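# Drill a hole at the red cross, return drill upright

## Task

With the drill switched on, place its bit at the centre of the red cross on the plank, keep it about perpendicular to the plank and motionless on that single spot for several seconds, then withdraw it. The bit does not actually sink into the wood, and extra force gains nothing. Any time the running bit spends touching or almost touching other parts of the plank adds up and costs points. Afterwards set the drill standing upright back at its original spot, so that it stays there without the robot holding it. Finally open the hand and move the arm away.

## Robot and tools

Robot: one six-joint arm ending in a right-handed, five-finger hand. Cameras are cam_low (896x504, a fixed view) and cam_wrist (616x616 fisheye on the wrist). The drill's trigger has to be worked by the fingers while it is held.

Frames. The scene frame sits on the table top below the arm base: +z up, +x forward, +y to the left when facing +x. Result poses are in this frame (position in m, orientation as quaternion wxyz). The hand point is a spot 0.05 m in front of the palm where index pad and thumb tip meet when pinching. Its own axes: +z along straightened fingers, +y out of the palm, +x across the palm toward the little finger. Straight fingers extend 0.06-0.07 m past it; a wrist bracket on the little-finger side juts out and can strike things.

The 14-number row (used by execute_actions and move), one row for the single arm, each value in [-1, 1], in this order: dx, dy, dz, rx, ry, rz, little, ring, middle, index, thumb_bend, thumb_turn, force_limit, speed.
- dx..rz are an offset, not a pose: a target expressed relative to the hand point pose printed in the most recent result that shows it (or, before any such result, or for later calls within one reply, relative to where the robot is when the action begins), measured along the hand point's own axes. 1.0 equals 0.6 m of travel or 180 degrees; rx, ry, rz form one rotation vector. Each row of a multi-row action is counted from that same base, not chained. All zeros drives back to the base pose; it is not a pause.
- The four finger values and thumb_bend are absolute targets: +1 straight, -1 fully curled/bent. thumb_turn: +1 beside the palm, -1 across in front of it. A pinch is roughly index -0.22, thumb_bend -0.75, thumb_turn -0.57. Wrapping the whole hand (thumb turned fully across, turned before approaching) suits objects 0.035-0.08 m thick.
- force_limit maps -1..+1 to about 0..10 N fingertip force (0..15 N for the two thumb motors) at which a closing motor stops. speed maps -1..+1 to near zero..full (full travel in 0.6 s). Close at speed -0.9 or lower for a soft grip. A motor only starts when its target changes by at least 0.01; repeating the same numbers keeps the grip.

Tools.
- execute_actions: {"actions": [...], "pictures": bool}. An empty list just reports state. One item with "rows" (1-15 rows) and "steps" (up to 15, default 15; each step 1/30 s; last row repeats) is a motion. One item with only "steps" (up to 300) is a wait counted from the previous result.
- move: {"target": row, "speed": m/s 0.002-0.5 (default 0.25; rotation capped at twice that in rad/s), "stop_force": N 13-80 optional}. Straight path toward the offset target, 0.5-10 s long; it does not avoid obstacles. With stop_force, the path halts when push against the motion rises that much and the arm steps back slightly; use a very low speed for that. Omit stop_force when backing away from a surface you are pressing, and do not rely on it during moves that rotate the hand.
- wait: {"seconds": 0-10}, lets the scene run without new commands.
- zoom_image: {"camera": "cam_low" or "cam_wrist", "region": [x0, y0, x1, y1]} pixels from the top-left, at most 504x504.
- show_instructions: shows the reference pages (e.g. the cordless drill page).
- finished_scene: {"scene": n} ends the current scene irrevocably and grades it.

Reading results. The state line gives hand point position, quaternion and velocities. Wrist force/torque are in the hand point's axes, with offsets up to about 5.5 N, noise, and saturation near 100 N; pressing a surface reads as force pointing back toward the arm. hand_measured, hand_stopped_by (moving, target, force, stalled, fault) and hand_load_n list six values in row order; loads near 0 mean the grip is lost. "Hand target" is where the controller is heading. "pose unreachable" or HELD means the clearance check altered or blocked commands. A move adds a "move:" line: done, off_target, moving, held, fault or contact, plus limits such as paced (pose clipped) or held, and the distance left to target.

Behaviour. Each step the commanded pose is clipped to 100 mm and 16 degrees from the measured pose, and motion trails commands by about 0.17 s, so large moves may end short; check the pose and command the rest. The simulation keeps running while you compose replies.

Avoid: a force above 150 N anywhere on the arm or held object, or joint torque over its limit (wrist joints 48.6 N m, elbow 135), which freezes the arm for 10 s. The arm is stiff, so targets even slightly beyond a firm contact, or fast touches, can trigger this. Long holding heats motors (warning at 70 °C, brake stop at 85 °C). Never knock or place anything off the table; avoid drops, slips and slams, and leave the drill standing free before releasing and retreating.

Each tool is called as name([rows], argument=value, ...), one row to a line, values as JSON.

## Session

execute_actions(actions=[])

Scene clock: 0.00 s of 6300.00 s.
end_effector_position=(+0.4680, -0.4111, +0.3961) hand_measured=(+1.000, +1.000, +1.000, +1.000, +1.000, +1.000) hand_load_n=(+0.0, +0.0, +0.0, +0.0, +0.0, +0.0) hand_stopped_by=(target, target, target, target, target, target) hand_force_limit=0.00 hand_speed=-0.80 end_effector_quat_wxyz=(+0.282, +0.234, -0.603, +0.709) end_effector_velocity=(-0.000, -0.000, +0.000) end_effector_angular_velocity=(-0.000, -0.001, -0.000)
Joint positions: [-0.638 -1.609  2.222 -0.891  2.506 -4.117]
Joint velocities: [-0.    -0.001 -0.    -0.    -0.     0.   ]
Joint torques (N m, as the arm reports them, + toward a larger angle): no reading
Motor temperatures (°C, as the motors report them): [27 24 27 29 29 30]
Wrist force (N, on the end effector, along its own x y z axes, offset not removed): no reading
Wrist torque (N m, same axes, about the end effector's origin, offset not removed): no reading
Hand target: +0.468, -0.411, +0.396; +0.282, +0.234, -0.603, +0.709

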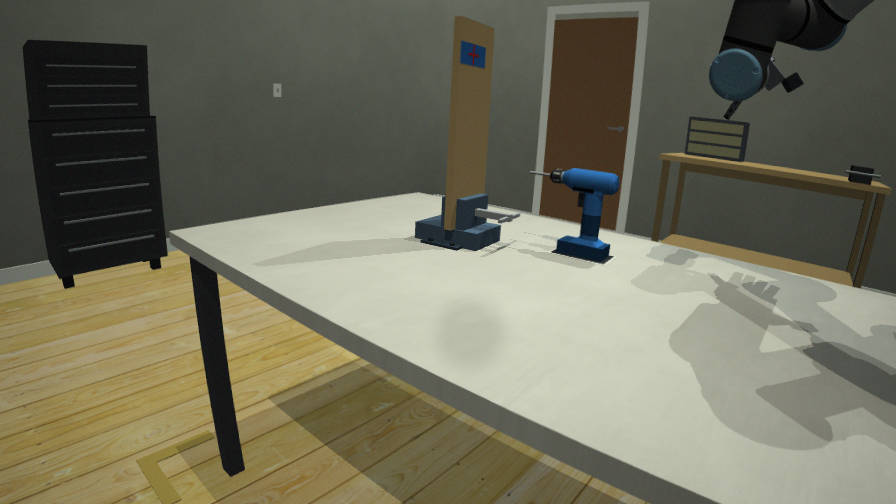

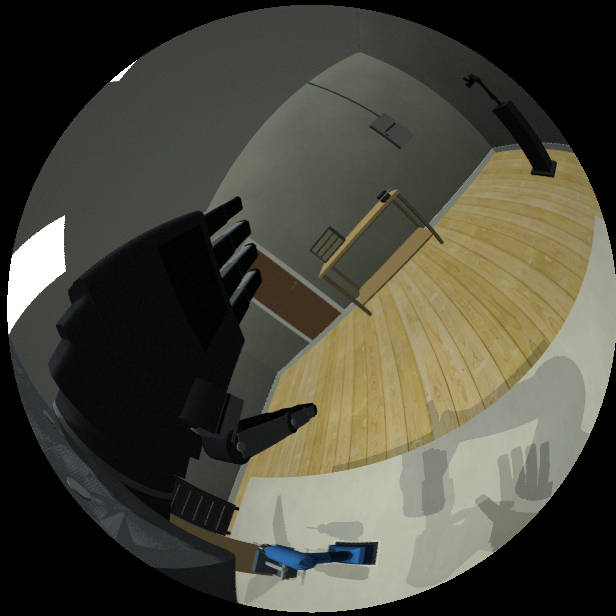

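move(target=[-0.345, 0.052, -0.353, -0.236, -0.395, 0.666, 1, 1, 1, 1, 1, -1, 0, 0.5], speed=0.3)

Scene clock: 21.27 s of 6300.00 s.
end_effector_position=(+0.5998, -0.2304, +0.2000) hand_measured=(+1.000, +1.000, +1.000, +1.000, +1.000, -1.000) hand_load_n=(+0.0, +0.0, +0.0, +0.0, +0.0, +0.0) hand_stopped_by=(target, target, target, target, target, target) hand_force_limit=0.00 hand_speed=0.50 end_effector_quat_wxyz=(+0.689, +0.153, +0.691, -0.154) end_effector_velocity=(+0.001, +0.001, -0.001) end_effector_angular_velocity=(+0.003, -0.015, +0.001)
Joint positions: [-0.976 -1.292  2.574 -1.277  1.045 -1.574]
Joint velocities: [ 0.004  0.013  0.003 -0.03   0.003  0.017]
Joint torques (N m, as the arm reports them, + toward a larger angle): [ 10.44 -22.93  -4.94  -3.81   4.5    2.07]
Motor temperatures (°C, as the motors report them): [27 24 27 29 29 30]
Wrist force (N, on the end effector, along its own x y z axes, offset not removed): [6.6 -1.9 -6.1]
Wrist torque (N m, same axes, about the end effector's origin, offset not removed): [0.04 -1.07 0.42]
Hand target: +0.600, -0.230, +0.200; +0.690, +0.153, +0.691, -0.153
Off the commanded pose: 0.000 m, 0 deg.
move: done

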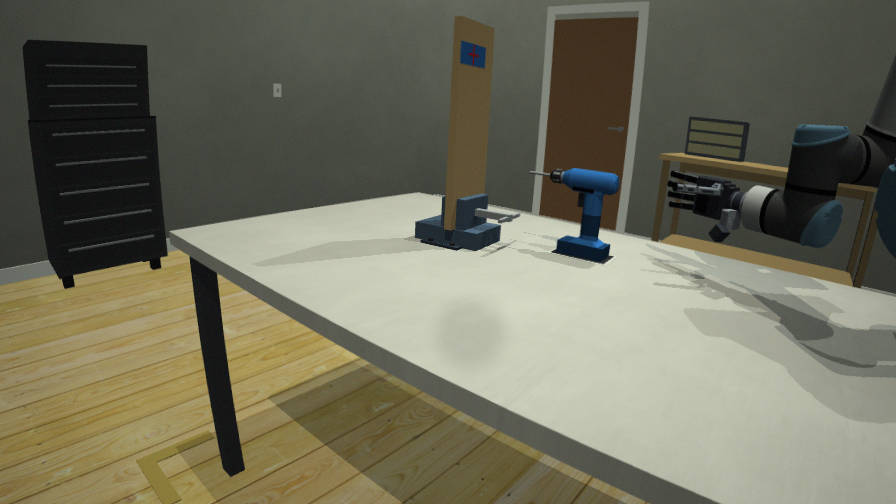

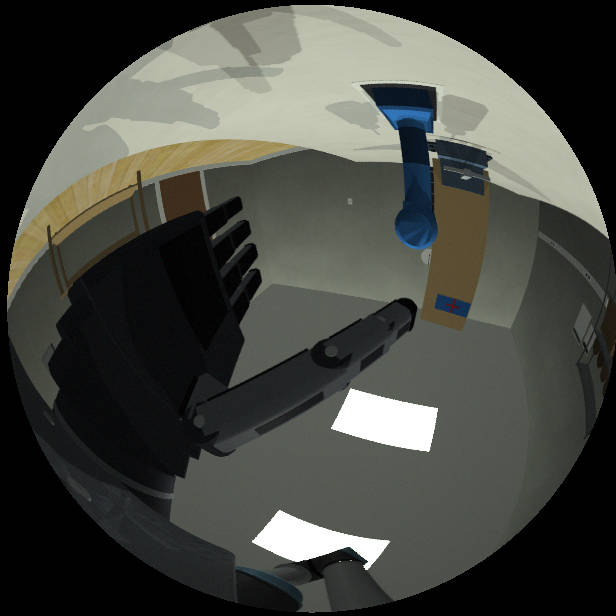

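zoom_image(camera="cam_wrist", region=[330, 60, 520, 260])

zoom_image(camera="cam_low", region=[510, 140, 750, 300])

Region (330, 60, 520, 260) of cam_wrist's 616x616 image, scaled by 2.520, with more detail than that image has; it fills the left 479 columns of this view, and the rest is white.

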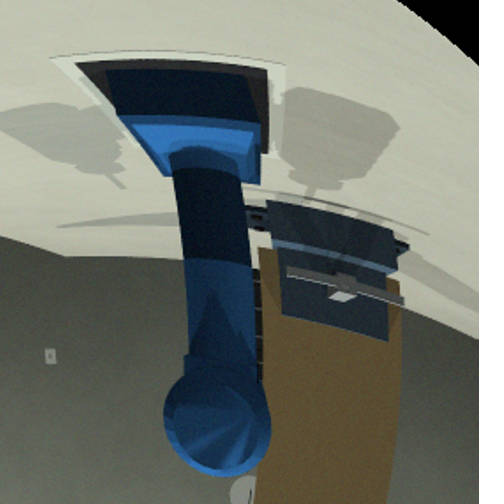

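Region (510, 140, 750, 300) of cam_low's 896x504 image, scaled by 2.100, with more detail than that image has.

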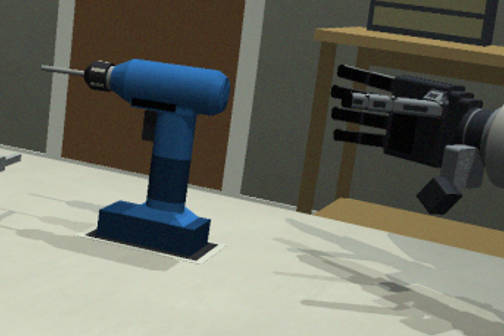

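move(target=[0.128, 0.233, -0.03, 0, 0, 0, 1, 1, 1, 1, 1, -1, 0, 0.5], speed=0.15)

move(target=[0, 0, 0.2, 0, 0, 0, 1, 1, 1, 1, 1, -1, 0, 0.5], speed=0.08)

zoom_image(camera="cam_low", region=[510, 140, 750, 300])

Scene clock: 40.30 s of 6300.00 s.
end_effector_position=(+0.6420, -0.0966, +0.1229) hand_measured=(+1.000, +1.000, +1.000, +1.000, +1.000, -1.000) hand_load_n=(+0.0, +0.0, +0.0, +0.0, +0.0, +0.0) hand_stopped_by=(target, target, target, target, target, target) hand_force_limit=0.00 hand_speed=0.50 end_effector_quat_wxyz=(+0.689, +0.152, +0.691, -0.154) end_effector_velocity=(+0.002, +0.002, -0.002) end_effector_angular_velocity=(+0.000, -0.000, -0.002)
Joint positions: [-0.597 -1.062  2.57  -1.505  1.424 -1.573]
Joint velocities: [ 0.009  0.007 -0.003 -0.004  0.011  0.001]
Joint torques (N m, as the arm reports them, + toward a larger angle): [  8.19 -36.16 -13.15  -4.48   4.19   1.78]
Motor temperatures (°C, as the motors report them): [27 24 27 29 29 30]
Wrist force (N, on the end effector, along its own x y z axes, offset not removed): [8.3 3.2 1.3]
Wrist torque (N m, same axes, about the end effector's origin, offset not removed): [0.41 -1.46 0.46]
Hand target: +0.642, -0.096, +0.123; +0.689, +0.153, +0.691, -0.154
Off the commanded pose: 0.001 m, 0 deg.
move: done

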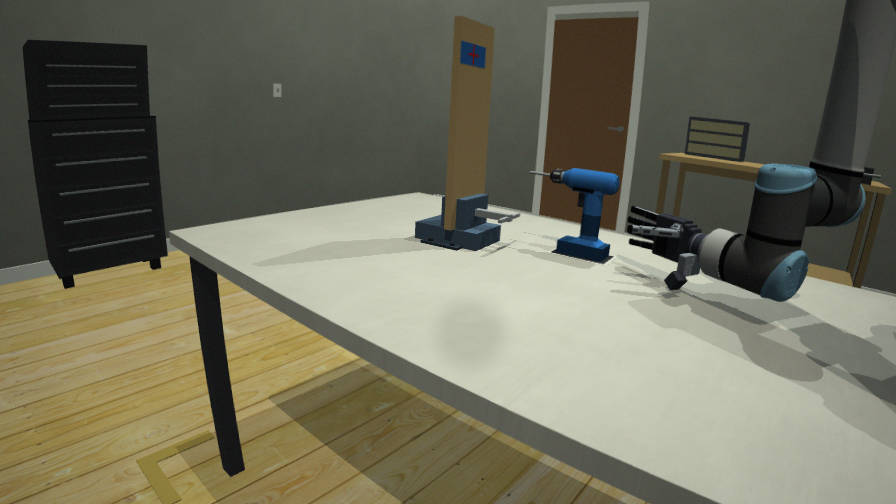

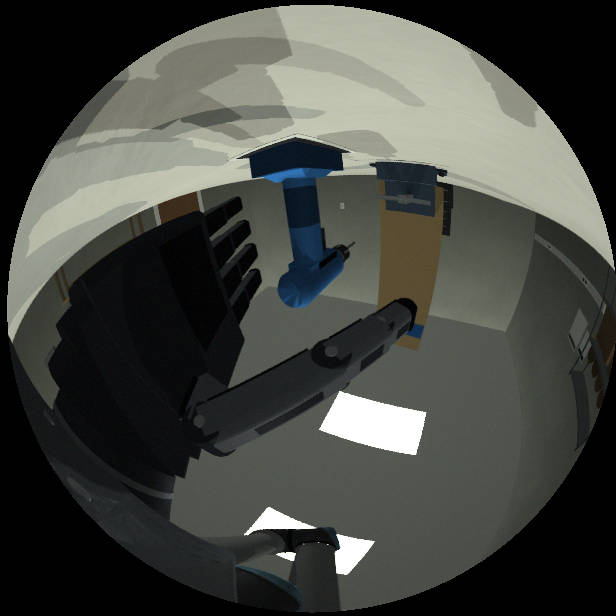

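Scene clock: 42.27 s of 6300.00 s.
end_effector_position=(+0.7505, -0.1471, +0.1227) hand_measured=(+1.000, +1.000, +1.000, +1.000, +1.000, -1.000) hand_load_n=(+0.0, +0.0, +0.0, +0.0, +0.0, +0.0) hand_stopped_by=(target, target, target, target, target, target) hand_force_limit=0.00 hand_speed=0.50 end_effector_quat_wxyz=(+0.689, +0.152, +0.691, -0.154) end_effector_velocity=(+0.004, -0.002, +0.001) end_effector_angular_velocity=(-0.001, -0.002, +0.000)
Joint positions: [-0.558 -1.012  2.345 -1.329  1.463 -1.573]
Joint velocities: [ 0.001  0.001 -0.007  0.004  0.001 -0.   ]
Joint torques (N m, as the arm reports them, + toward a larger angle): [  9.52 -46.47 -19.96   0.83   4.18   0.51]
Motor temperatures (°C, as the motors report them): [27 24 27 29 29 30]
Wrist force (N, on the end effector, along its own x y z axes, offset not removed): [1.6 -3.1 -1.6]
Wrist torque (N m, same axes, about the end effector's origin, offset not removed): [-0.56 -0.14 0.05]
Hand target: +0.751, -0.147, +0.123; +0.689, +0.152, +0.691, -0.154
Off the commanded pose: 0.000 m, 0 deg.
move: done

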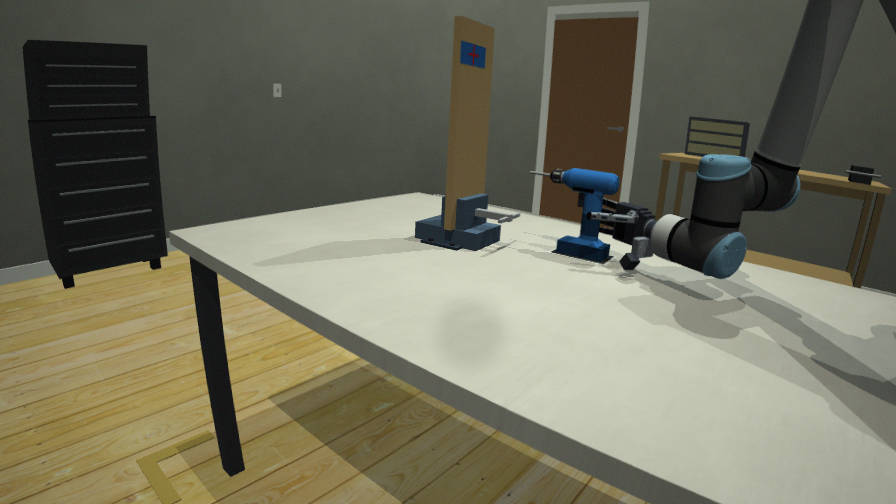

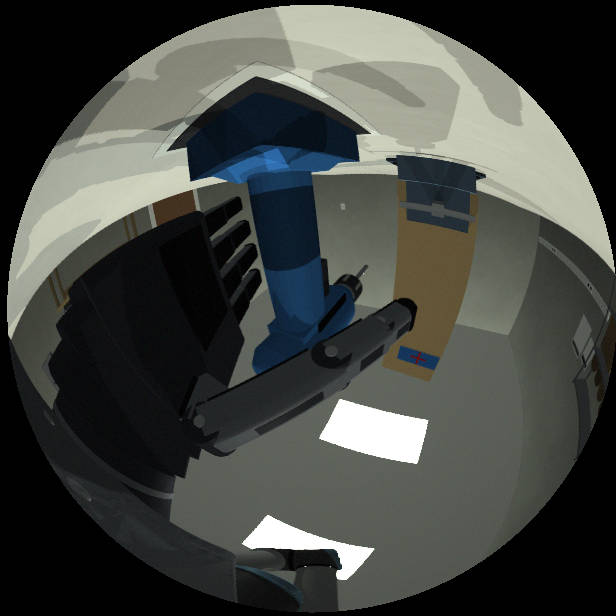

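Region (510, 140, 750, 300) of cam_low's 896x504 image, scaled by 2.100, with more detail than that image has.

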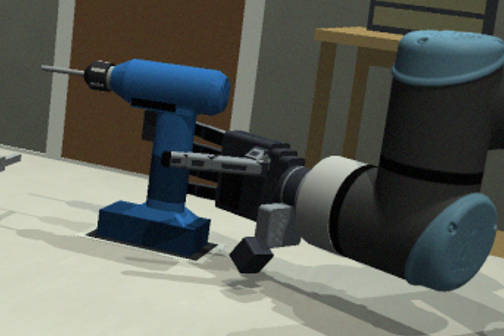

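move(target=[0, 0.016, 0.103, 0, 0, 0, 1, 1, 1, 1, 1, -1, 0, 0.5], speed=0.04)

zoom_image(camera="cam_low", region=[510, 140, 750, 300])

Scene clock: 47.13 s of 6300.00 s.
end_effector_position=(+0.8103, -0.1644, +0.1226) hand_measured=(+1.000, +1.000, +1.000, +1.000, +1.000, -1.000) hand_load_n=(+0.0, +0.0, +0.0, +0.0, +0.0, +0.0) hand_stopped_by=(target, target, target, target, target, target) hand_force_limit=0.00 hand_speed=0.50 end_effector_quat_wxyz=(+0.689, +0.152, +0.691, -0.154) end_effector_velocity=(+0.002, -0.000, -0.000) end_effector_angular_velocity=(+0.000, +0.001, -0.000)
Joint positions: [-0.527 -0.973  2.223 -1.246  1.494 -1.573]
Joint velocities: [ 0.001  0.002 -0.004  0.004  0.001 -0.   ]
Joint torques (N m, as the arm reports them, + toward a larger angle): [  6.14 -55.16 -23.33   0.67   4.74   1.38]
Motor temperatures (°C, as the motors report them): [27 24 27 29 29 30]
Wrist force (N, on the end effector, along its own x y z axes, offset not removed): [0.4 -2.2 -4.1]
Wrist torque (N m, same axes, about the end effector's origin, offset not removed): [-0.05 -0.18 -0.16]
Hand target: +0.811, -0.164, +0.123; +0.689, +0.152, +0.691, -0.154
Off the commanded pose: 0.000 m, 0 deg.
move: done

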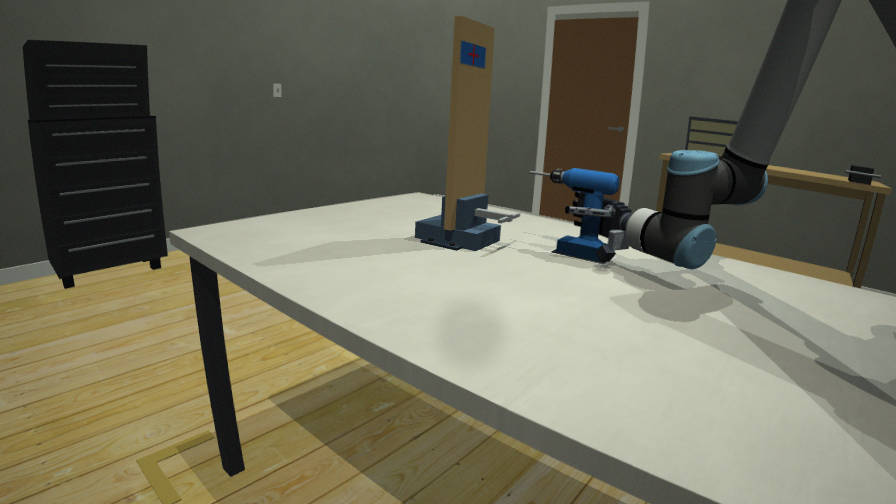

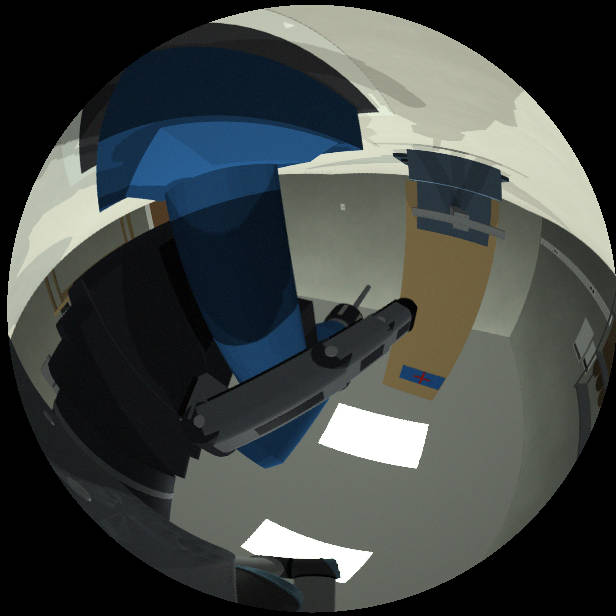

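Region (510, 140, 750, 300) of cam_low's 896x504 image, scaled by 2.100, with more detail than that image has.

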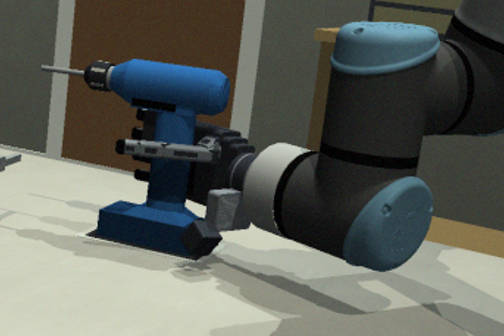

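move(target=[0, 0.003, 0.008, 0, 0, 0, 1, 1, 1, 1, 1, -1, 0, 0.5], speed=0.01)

move(target=[0, 0, 0, 0, 0, 0, -1, -1, -1, 0.3, 1, -1, 1.0, -0.5], speed=0.01)

move(target=[0, 0, 0, 0, 0, 0, -1, -1, -1, -1, 1, -1, 0.6, -0.5], speed=0.01)

zoom_image(camera="cam_low", region=[510, 140, 750, 300])

Scene clock: 51.57 s of 6300.00 s.
end_effector_position=(+0.8151, -0.1648, +0.1226) hand_measured=(+1.000, +1.000, +1.000, +1.000, +1.000, -1.000) hand_load_n=(+0.0, +0.0, +0.0, +0.0, +0.0, +0.0) hand_stopped_by=(target, target, target, target, target, target) hand_force_limit=0.00 hand_speed=0.50 end_effector_quat_wxyz=(+0.689, +0.152, +0.691, -0.154) end_effector_velocity=(+0.004, -0.001, +0.001) end_effector_angular_velocity=(-0.001, -0.002, +0.000)
Joint positions: [-0.523 -0.97   2.213 -1.24   1.498 -1.572]
Joint velocities: [ 0.002  0.002 -0.008  0.004  0.002 -0.   ]
Joint torques (N m, as the arm reports them, + toward a larger angle): [ 12.82 -51.   -24.72   1.1    3.4    1.33]
Motor temperatures (°C, as the motors report them): [27 24 27 29 29 30]
Wrist force (N, on the end effector, along its own x y z axes, offset not removed): [-1.8 -5.9 -1.3]
Wrist torque (N m, same axes, about the end effector's origin, offset not removed): [-0.49 0.25 -0.14]
Hand target: +0.815, -0.165, +0.123; +0.689, +0.152, +0.691, -0.154
Off the commanded pose: 0.000 m, 0 deg.
move: done

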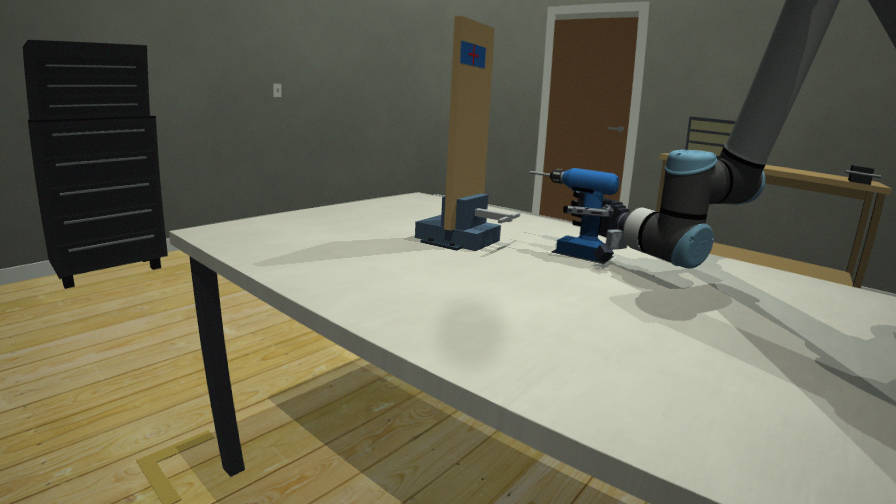

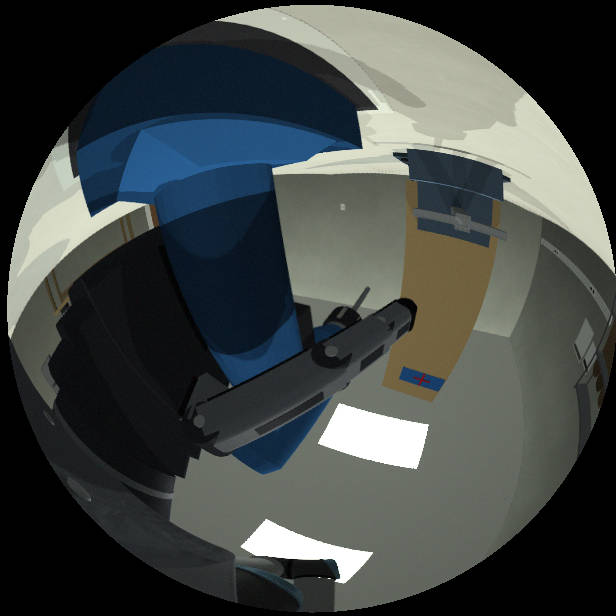

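Scene clock: 54.13 s of 6300.00 s.
end_effector_position=(+0.8151, -0.1647, +0.1226) hand_measured=(-0.890, -0.870, -0.872, +0.300, +1.000, -1.000) hand_load_n=(+11.5, +10.0, +10.5, +0.0, +0.0, +0.5) hand_stopped_by=(force, force, force, target, target, target) hand_force_limit=1.00 hand_speed=-0.50 end_effector_quat_wxyz=(+0.689, +0.152, +0.691, -0.154) end_effector_velocity=(+0.001, -0.000, +0.000) end_effector_angular_velocity=(-0.001, -0.001, +0.000)
Joint positions: [-0.523 -0.97   2.213 -1.24   1.497 -1.572]
Joint velocities: [ 0.     0.    -0.002  0.     0.    -0.   ]
Joint torques (N m, as the arm reports them, + toward a larger angle): [-11.16 -84.81 -10.5   -2.07  -0.91   0.2 ]
Motor temperatures (°C, as the motors report them): [27 24 27 29 29 30]
Wrist force (N, on the end effector, along its own x y z axes, offset not removed): [-2.0 1.2 2.5]
Wrist torque (N m, same axes, about the end effector's origin, offset not removed): [-0.28 -0.60 0.75]
Hand target: +0.815, -0.165, +0.123; +0.689, +0.152, +0.691, -0.154
Off the commanded pose: 0.000 m, 0 deg.
move: done

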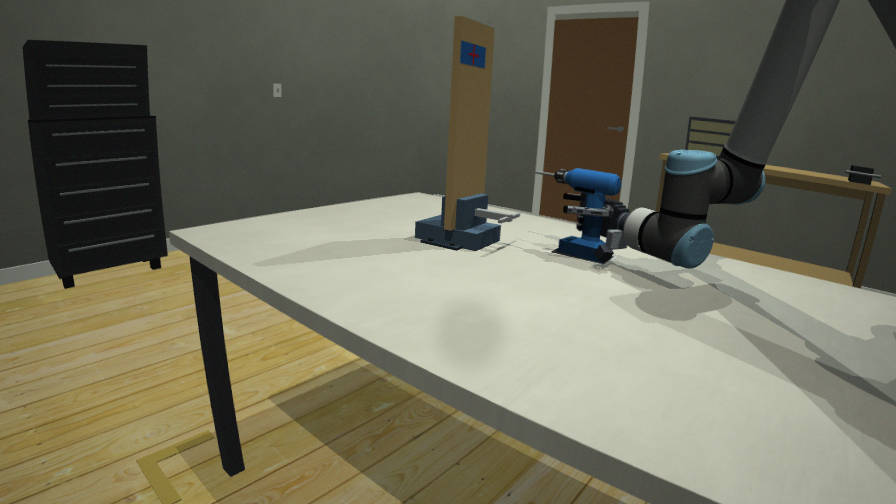

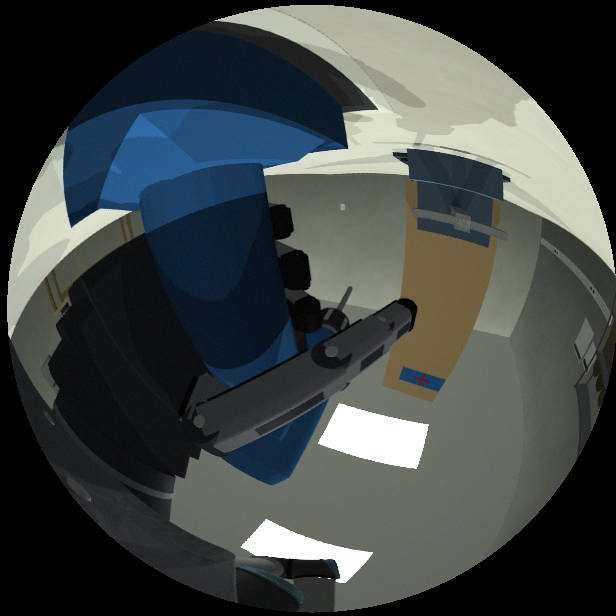

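Scene clock: 55.67 s of 6300.00 s.
end_effector_position=(+0.8151, -0.1647, +0.1226) hand_measured=(-0.890, -0.870, -0.872, -0.750, +1.000, -1.000) hand_load_n=(+11.5, +10.0, +10.0, +8.0, +0.0, +0.5) hand_stopped_by=(force, force, force, force, target, target) hand_force_limit=0.60 hand_speed=-0.50 end_effector_quat_wxyz=(+0.689, +0.152, +0.691, -0.154) end_effector_velocity=(+0.000, +0.000, +0.002) end_effector_angular_velocity=(-0.001, -0.002, +0.001)
Joint positions: [-0.523 -0.97   2.213 -1.24   1.497 -1.572]
Joint velocities: [ 0.001 -0.002  0.    -0.    -0.     0.   ]
Joint torques (N m, as the arm reports them, + toward a larger angle): [-10.08 -84.85 -10.62  -1.92  -0.69  -0.12]
Motor temperatures (°C, as the motors report them): [27 24 27 29 29 30]
Wrist force (N, on the end effector, along its own x y z axes, offset not removed): [-2.4 -0.7 3.5]
Wrist torque (N m, same axes, about the end effector's origin, offset not removed): [-0.64 -0.34 0.47]
Hand target: +0.815, -0.165, +0.123; +0.689, +0.152, +0.691, -0.154
Off the commanded pose: 0.000 m, 0 deg.
move: done

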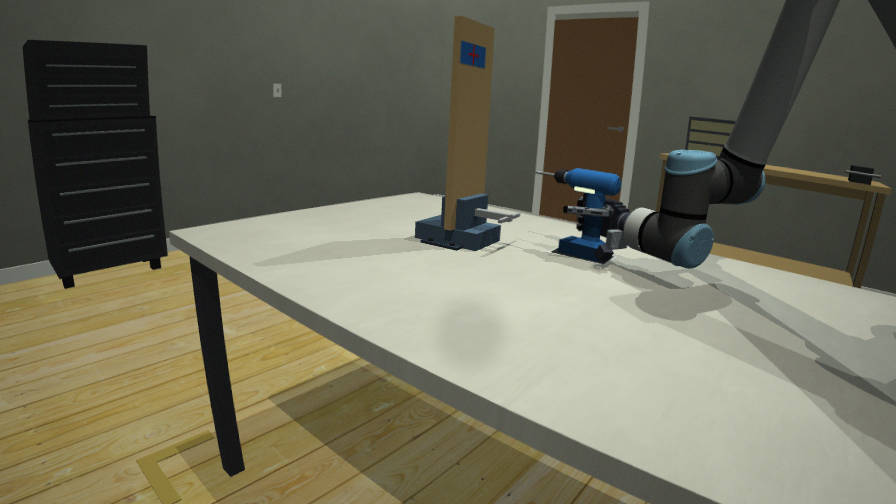

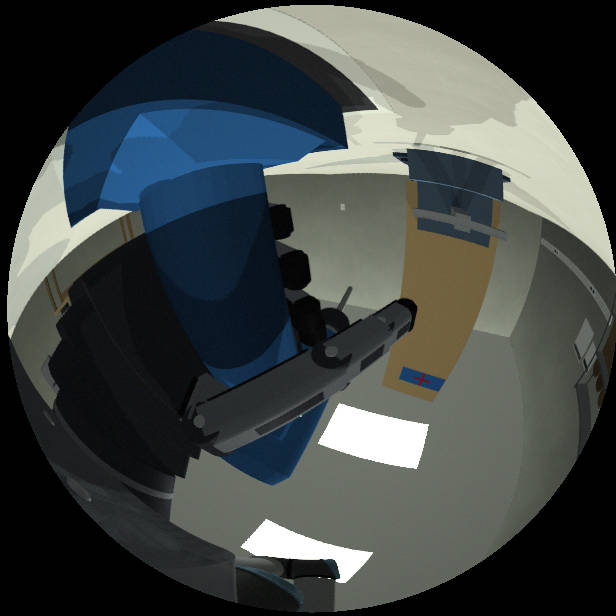

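Region (510, 140, 750, 300) of cam_low's 896x504 image, scaled by 2.100, with more detail than that image has.

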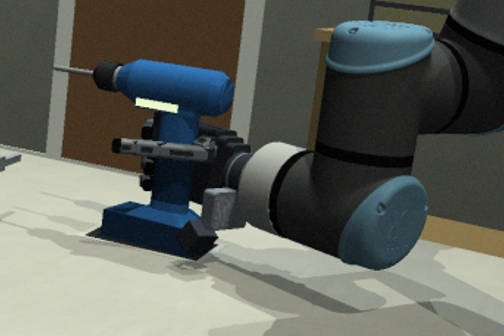

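move(target=[-0.03, 0, 0, 0, 0, 0, -1, -1, -1, 0.3, 1, -1, 1.0, 0.0], speed=0.03)

move(target=[-0.432, 0.149, -0.065, -0.072, 0, 0, -0.99, -0.99, -0.99, 0.3, 1, -1, 1.0, -0.5], speed=0.15)

zoom_image(camera="cam_wrist", region=[260, 120, 540, 400])

zoom_image(camera="cam_low", region=[430, 0, 690, 180])

Scene clock: 72.97 s of 6300.00 s.
end_effector_position=(+0.8151, -0.1648, +0.1403) hand_measured=(-0.892, -0.870, -0.872, +0.300, +1.000, -1.000) hand_load_n=(+4.5, +6.0, +9.5, +0.0, +0.0, +0.5) hand_stopped_by=(force, force, force, target, target, target) hand_force_limit=1.00 hand_speed=0.00 end_effector_quat_wxyz=(+0.689, +0.152, +0.691, -0.154) end_effector_velocity=(-0.001, +0.000, +0.002) end_effector_angular_velocity=(+0.001, +0.002, -0.001)
Joint positions: [-0.523 -1.004  2.215 -1.207  1.498 -1.572]
Joint velocities: [-0.001 -0.005  0.002  0.005  0.    -0.   ]
Joint torques (N m, as the arm reports them, + toward a larger angle): [  7.23 -94.18 -13.68  -2.66   4.24   1.16]
Motor temperatures (°C, as the motors report them): [27 24 27 29 29 30]
Wrist force (N, on the end effector, along its own x y z axes, offset not removed): [13.2 -3.5 -3.2]
Wrist torque (N m, same axes, about the end effector's origin, offset not removed): [-0.37 -0.69 0.09]
Hand target: +0.815, -0.165, +0.141; +0.689, +0.152, +0.691, -0.154
Off the commanded pose: 0.000 m, 0 deg.
move: done

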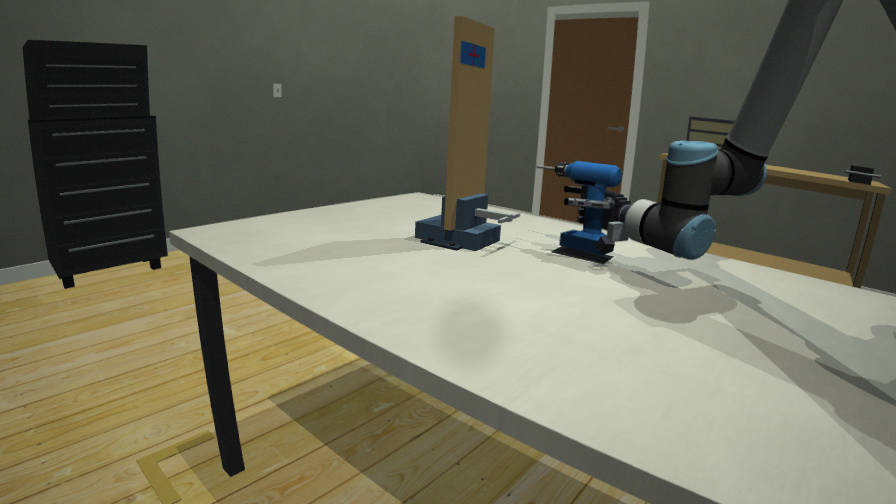

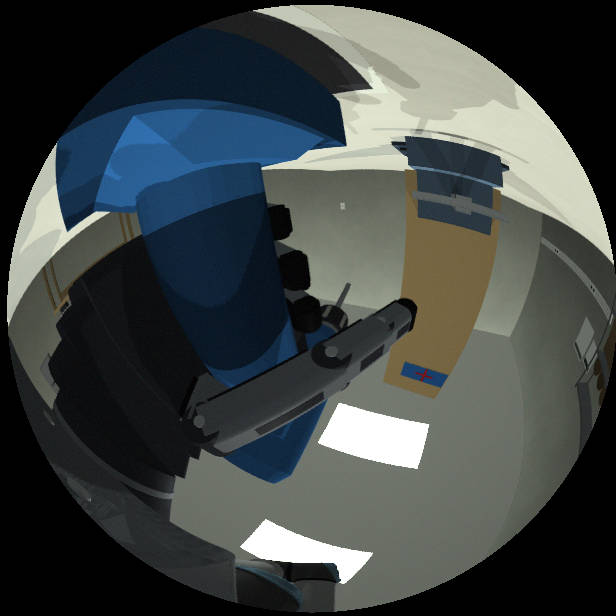

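Scene clock: 75.40 s of 6300.00 s.
end_effector_position=(+0.8182, -0.0668, +0.3989) hand_measured=(-0.908, -0.882, -0.876, +0.300, +1.000, -1.000) hand_load_n=(+10.0, +10.0, +10.5, +0.0, +0.0, +1.0) hand_stopped_by=(force, force, force, target, target, target) hand_force_limit=1.00 hand_speed=-0.50 end_effector_quat_wxyz=(+0.702, +0.074, +0.704, -0.075) end_effector_velocity=(-0.000, +0.000, +0.003) end_effector_angular_velocity=(-0.000, -0.000, +0.001)
Joint positions: [-0.465 -1.436  2.132 -0.692  1.33  -1.572]
Joint velocities: [-0.    -0.004 -0.002  0.006 -0.002 -0.   ]
Joint torques (N m, as the arm reports them, + toward a larger angle): [  9.65 -80.19 -49.28  -1.97  -4.01  -1.69]
Motor temperatures (°C, as the motors report them): [27 24 27 29 29 30]
Wrist force (N, on the end effector, along its own x y z axes, offset not removed): [7.5 1.8 1.3]
Wrist torque (N m, same axes, about the end effector's origin, offset not removed): [0.23 0.13 0.20]
Hand target: +0.818, -0.067, +0.399; +0.702, +0.074, +0.704, -0.075
Off the commanded pose: 0.001 m, 0 deg.
move: done

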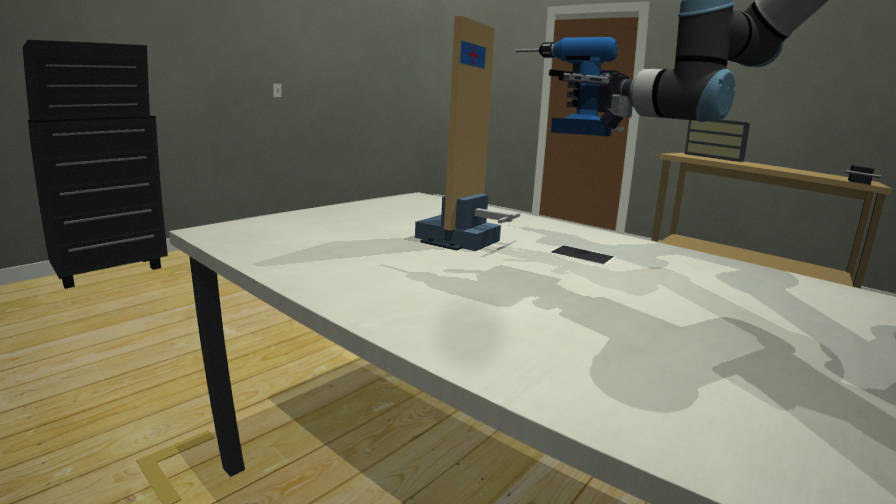

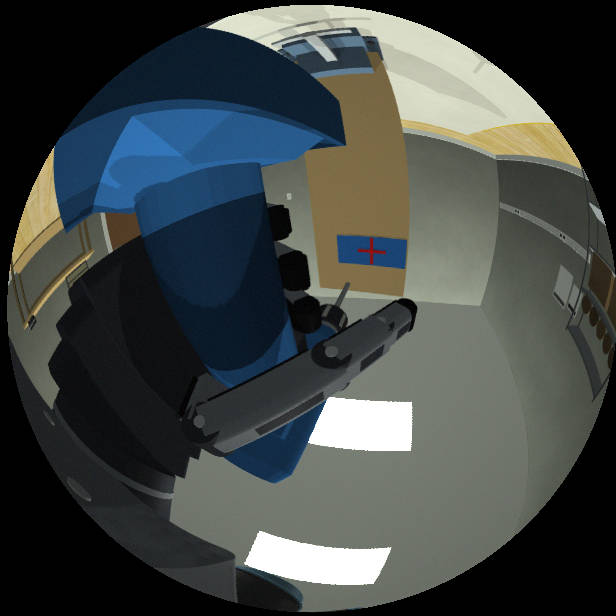

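Region (260, 120, 540, 400) of cam_wrist's 616x616 image, scaled by 1.800, with more detail than that image has.

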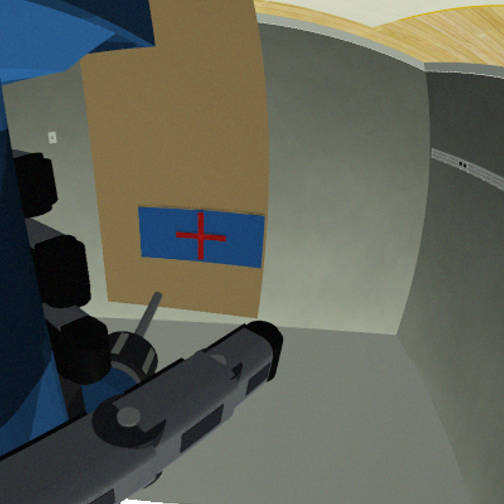

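Region (430, 0, 690, 180) of cam_low's 896x504 image, scaled by 1.938, with more detail than that image has; it fills the top 349 rows of this view, and the rest is white.

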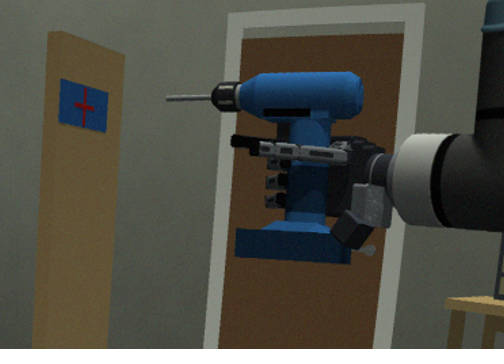

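execute_actions(actions=[])

Scene clock: 84.23 s of 6300.00 s.
end_effector_position=(+0.8182, -0.0667, +0.3992) hand_measured=(-0.908, -0.882, -0.876, +0.300, +1.000, -1.000) hand_load_n=(+10.0, +10.0, +10.5, +0.0, +0.0, +1.0) hand_stopped_by=(force, force, force, target, target, target) hand_force_limit=1.00 hand_speed=-0.50 end_effector_quat_wxyz=(+0.702, +0.074, +0.704, -0.075) end_effector_velocity=(-0.000, +0.001, -0.002) end_effector_angular_velocity=(+0.001, +0.002, +0.001)
Joint positions: [-0.465 -1.436  2.132 -0.691  1.33  -1.572]
Joint velocities: [ 0.001  0.002  0.001 -0.     0.    -0.   ]
Joint torques (N m, as the arm reports them, + toward a larger angle): [  9.31 -76.75 -48.67  -2.18  -3.51  -1.53]
Motor temperatures (°C, as the motors report them): [27 24 27 29 29 30]
Wrist force (N, on the end effector, along its own x y z axes, offset not removed): [12.4 1.3 -1.8]
Wrist torque (N m, same axes, about the end effector's origin, offset not removed): [0.31 -0.57 0.38]
Hand target: +0.818, -0.067, +0.399; +0.702, +0.074, +0.704, -0.075
Off the commanded pose: 0.000 m, 0 deg.
Steps of this call (steps 1 to 265: nothing new was sent). Readings (end_effector_position | what the end effector reports):
1: (+0.8182, -0.0668, +0.3990) | hand_measured=(-0.908, -0.882, -0.876, +0.300, +1.000, -1.000) hand_load_n=(+10.0, +10.0, +10.5, +0.0, +0.0, +1.0) hand_stopped_by=(force, force, force, target, target, target) hand_force_limit=1.00 hand_speed=-0.50
2: (+0.8182, -0.0667, +0.3990) | hand_measured=(-0.908, -0.882, -0.876, +0.300, +1.000, -1.000) hand_load_n=(+10.0, +10.0, +10.5, +0.0, +0.0, +1.0) hand_stopped_by=(force, force, force, target, target, target) hand_force_limit=1.00 hand_speed=-0.50
4: (+0.8182, -0.0667, +0.3991) | hand_measured=(-0.908, -0.882, -0.876, +0.300, +1.000, -1.000) hand_load_n=(+10.0, +10.0, +10.5, +0.0, +0.0, +1.0) hand_stopped_by=(force, force, force, target, target, target) hand_force_limit=1.00 hand_speed=-0.50
8: (+0.8182, -0.0667, +0.3992) | hand_measured=(-0.908, -0.882, -0.876, +0.300, +1.000, -1.000) hand_load_n=(+10.0, +10.0, +10.5, +0.0, +0.0, +1.0) hand_stopped_by=(force, force, force, target, target, target) hand_force_limit=1.00 hand_speed=-0.50
265: the state above

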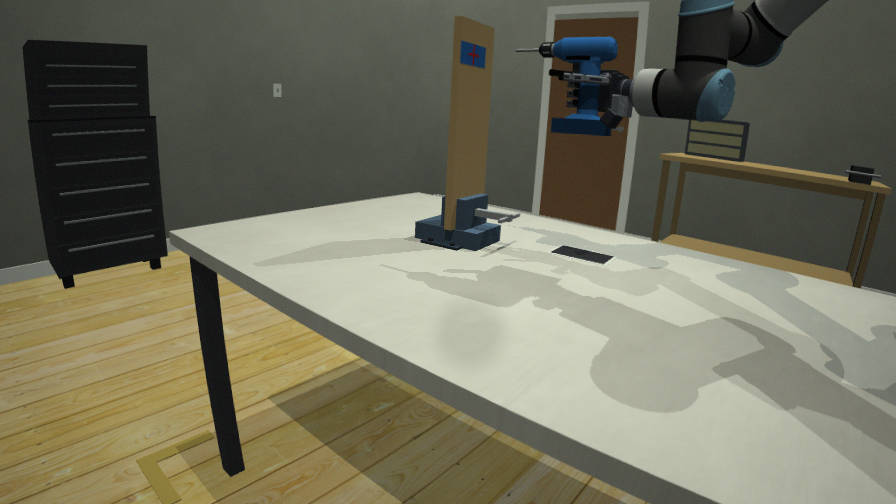

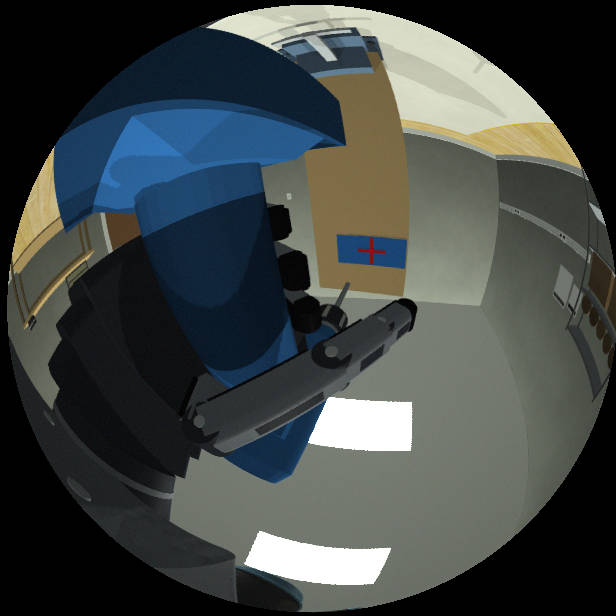

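move(target=[0.005, 0.058, 0.1, 0, 0, 0, -0.99, -0.99, -0.99, 0.3, 1, -1, 1.0, -0.5], speed=0.08)

zoom_image(camera="cam_wrist", region=[290, 200, 450, 340])

zoom_image(camera="cam_low", region=[440, 10, 600, 110])

Scene clock: 90.23 s of 6300.00 s.
end_effector_position=(+0.8838, -0.0452, +0.3960) hand_measured=(-0.908, -0.882, -0.876, +0.300, +1.000, -1.000) hand_load_n=(+10.0, +10.0, +10.5, +0.0, +0.0, +1.0) hand_stopped_by=(force, force, force, target, target, target) hand_force_limit=1.00 hand_speed=-0.50 end_effector_quat_wxyz=(+0.702, +0.074, +0.704, -0.075) end_effector_velocity=(+0.003, +0.001, -0.000) end_effector_angular_velocity=(-0.000, -0.000, -0.000)
Joint positions: [-0.382 -1.337  2.015 -0.674  1.413 -1.572]
Joint velocities: [ 0.003  0.005 -0.006  0.001  0.003 -0.   ]
Joint torques (N m, as the arm reports them, + toward a larger angle): [  7.48 -56.04 -48.35  -2.68   4.18   1.79]
Motor temperatures (°C, as the motors report them): [27 24 27 29 29 30]
Wrist force (N, on the end effector, along its own x y z axes, offset not removed): [11.7 -3.9 -5.8]
Wrist torque (N m, same axes, about the end effector's origin, offset not removed): [-0.39 -0.41 0.14]
Hand target: +0.884, -0.045, +0.396; +0.702, +0.074, +0.704, -0.075
Off the commanded pose: 0.000 m, 0 deg.
move: done

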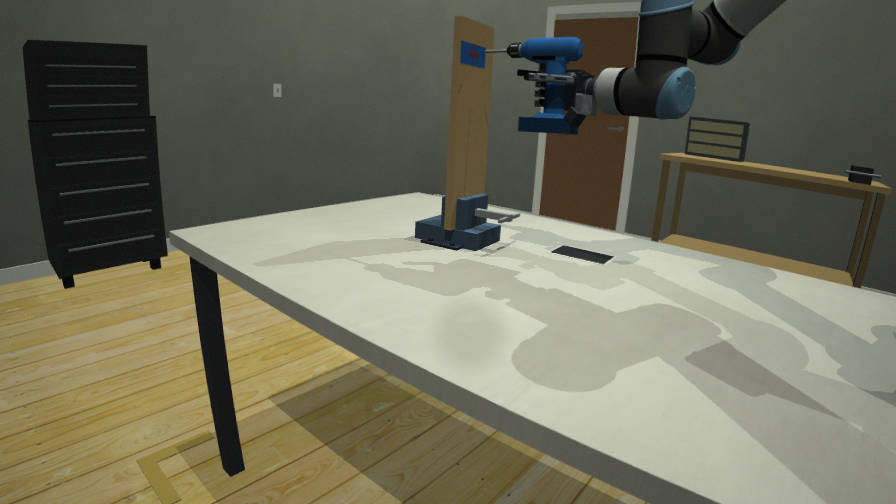

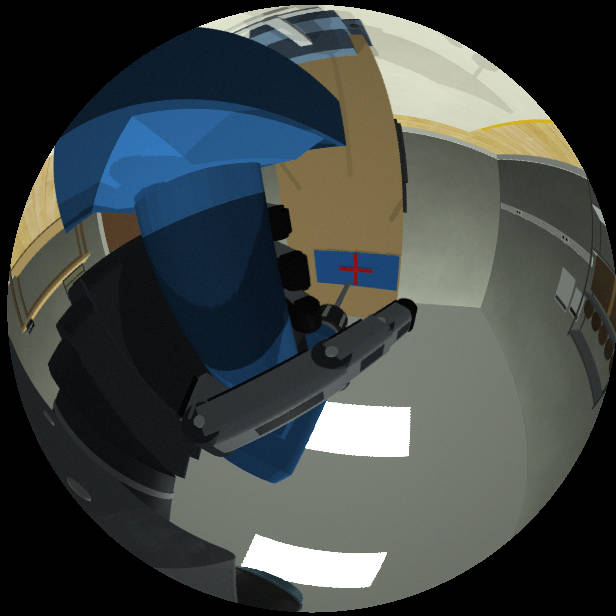

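Region (290, 200, 450, 340) of cam_wrist's 616x616 image, scaled by 3.150, with more detail than that image has; it fills the top 441 rows of this view, and the rest is white.

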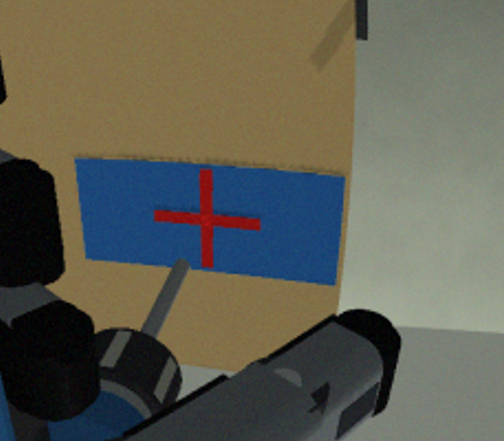

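Region (440, 10, 600, 110) of cam_low's 896x504 image, scaled by 3.150, with more detail than that image has; it fills the top 315 rows of this view, and the rest is white.

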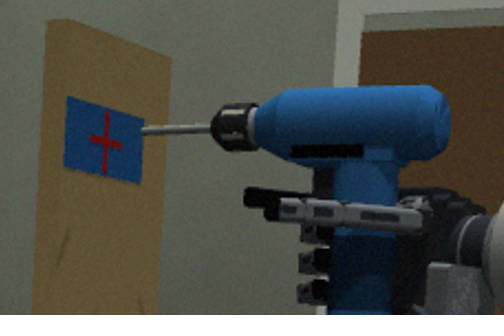

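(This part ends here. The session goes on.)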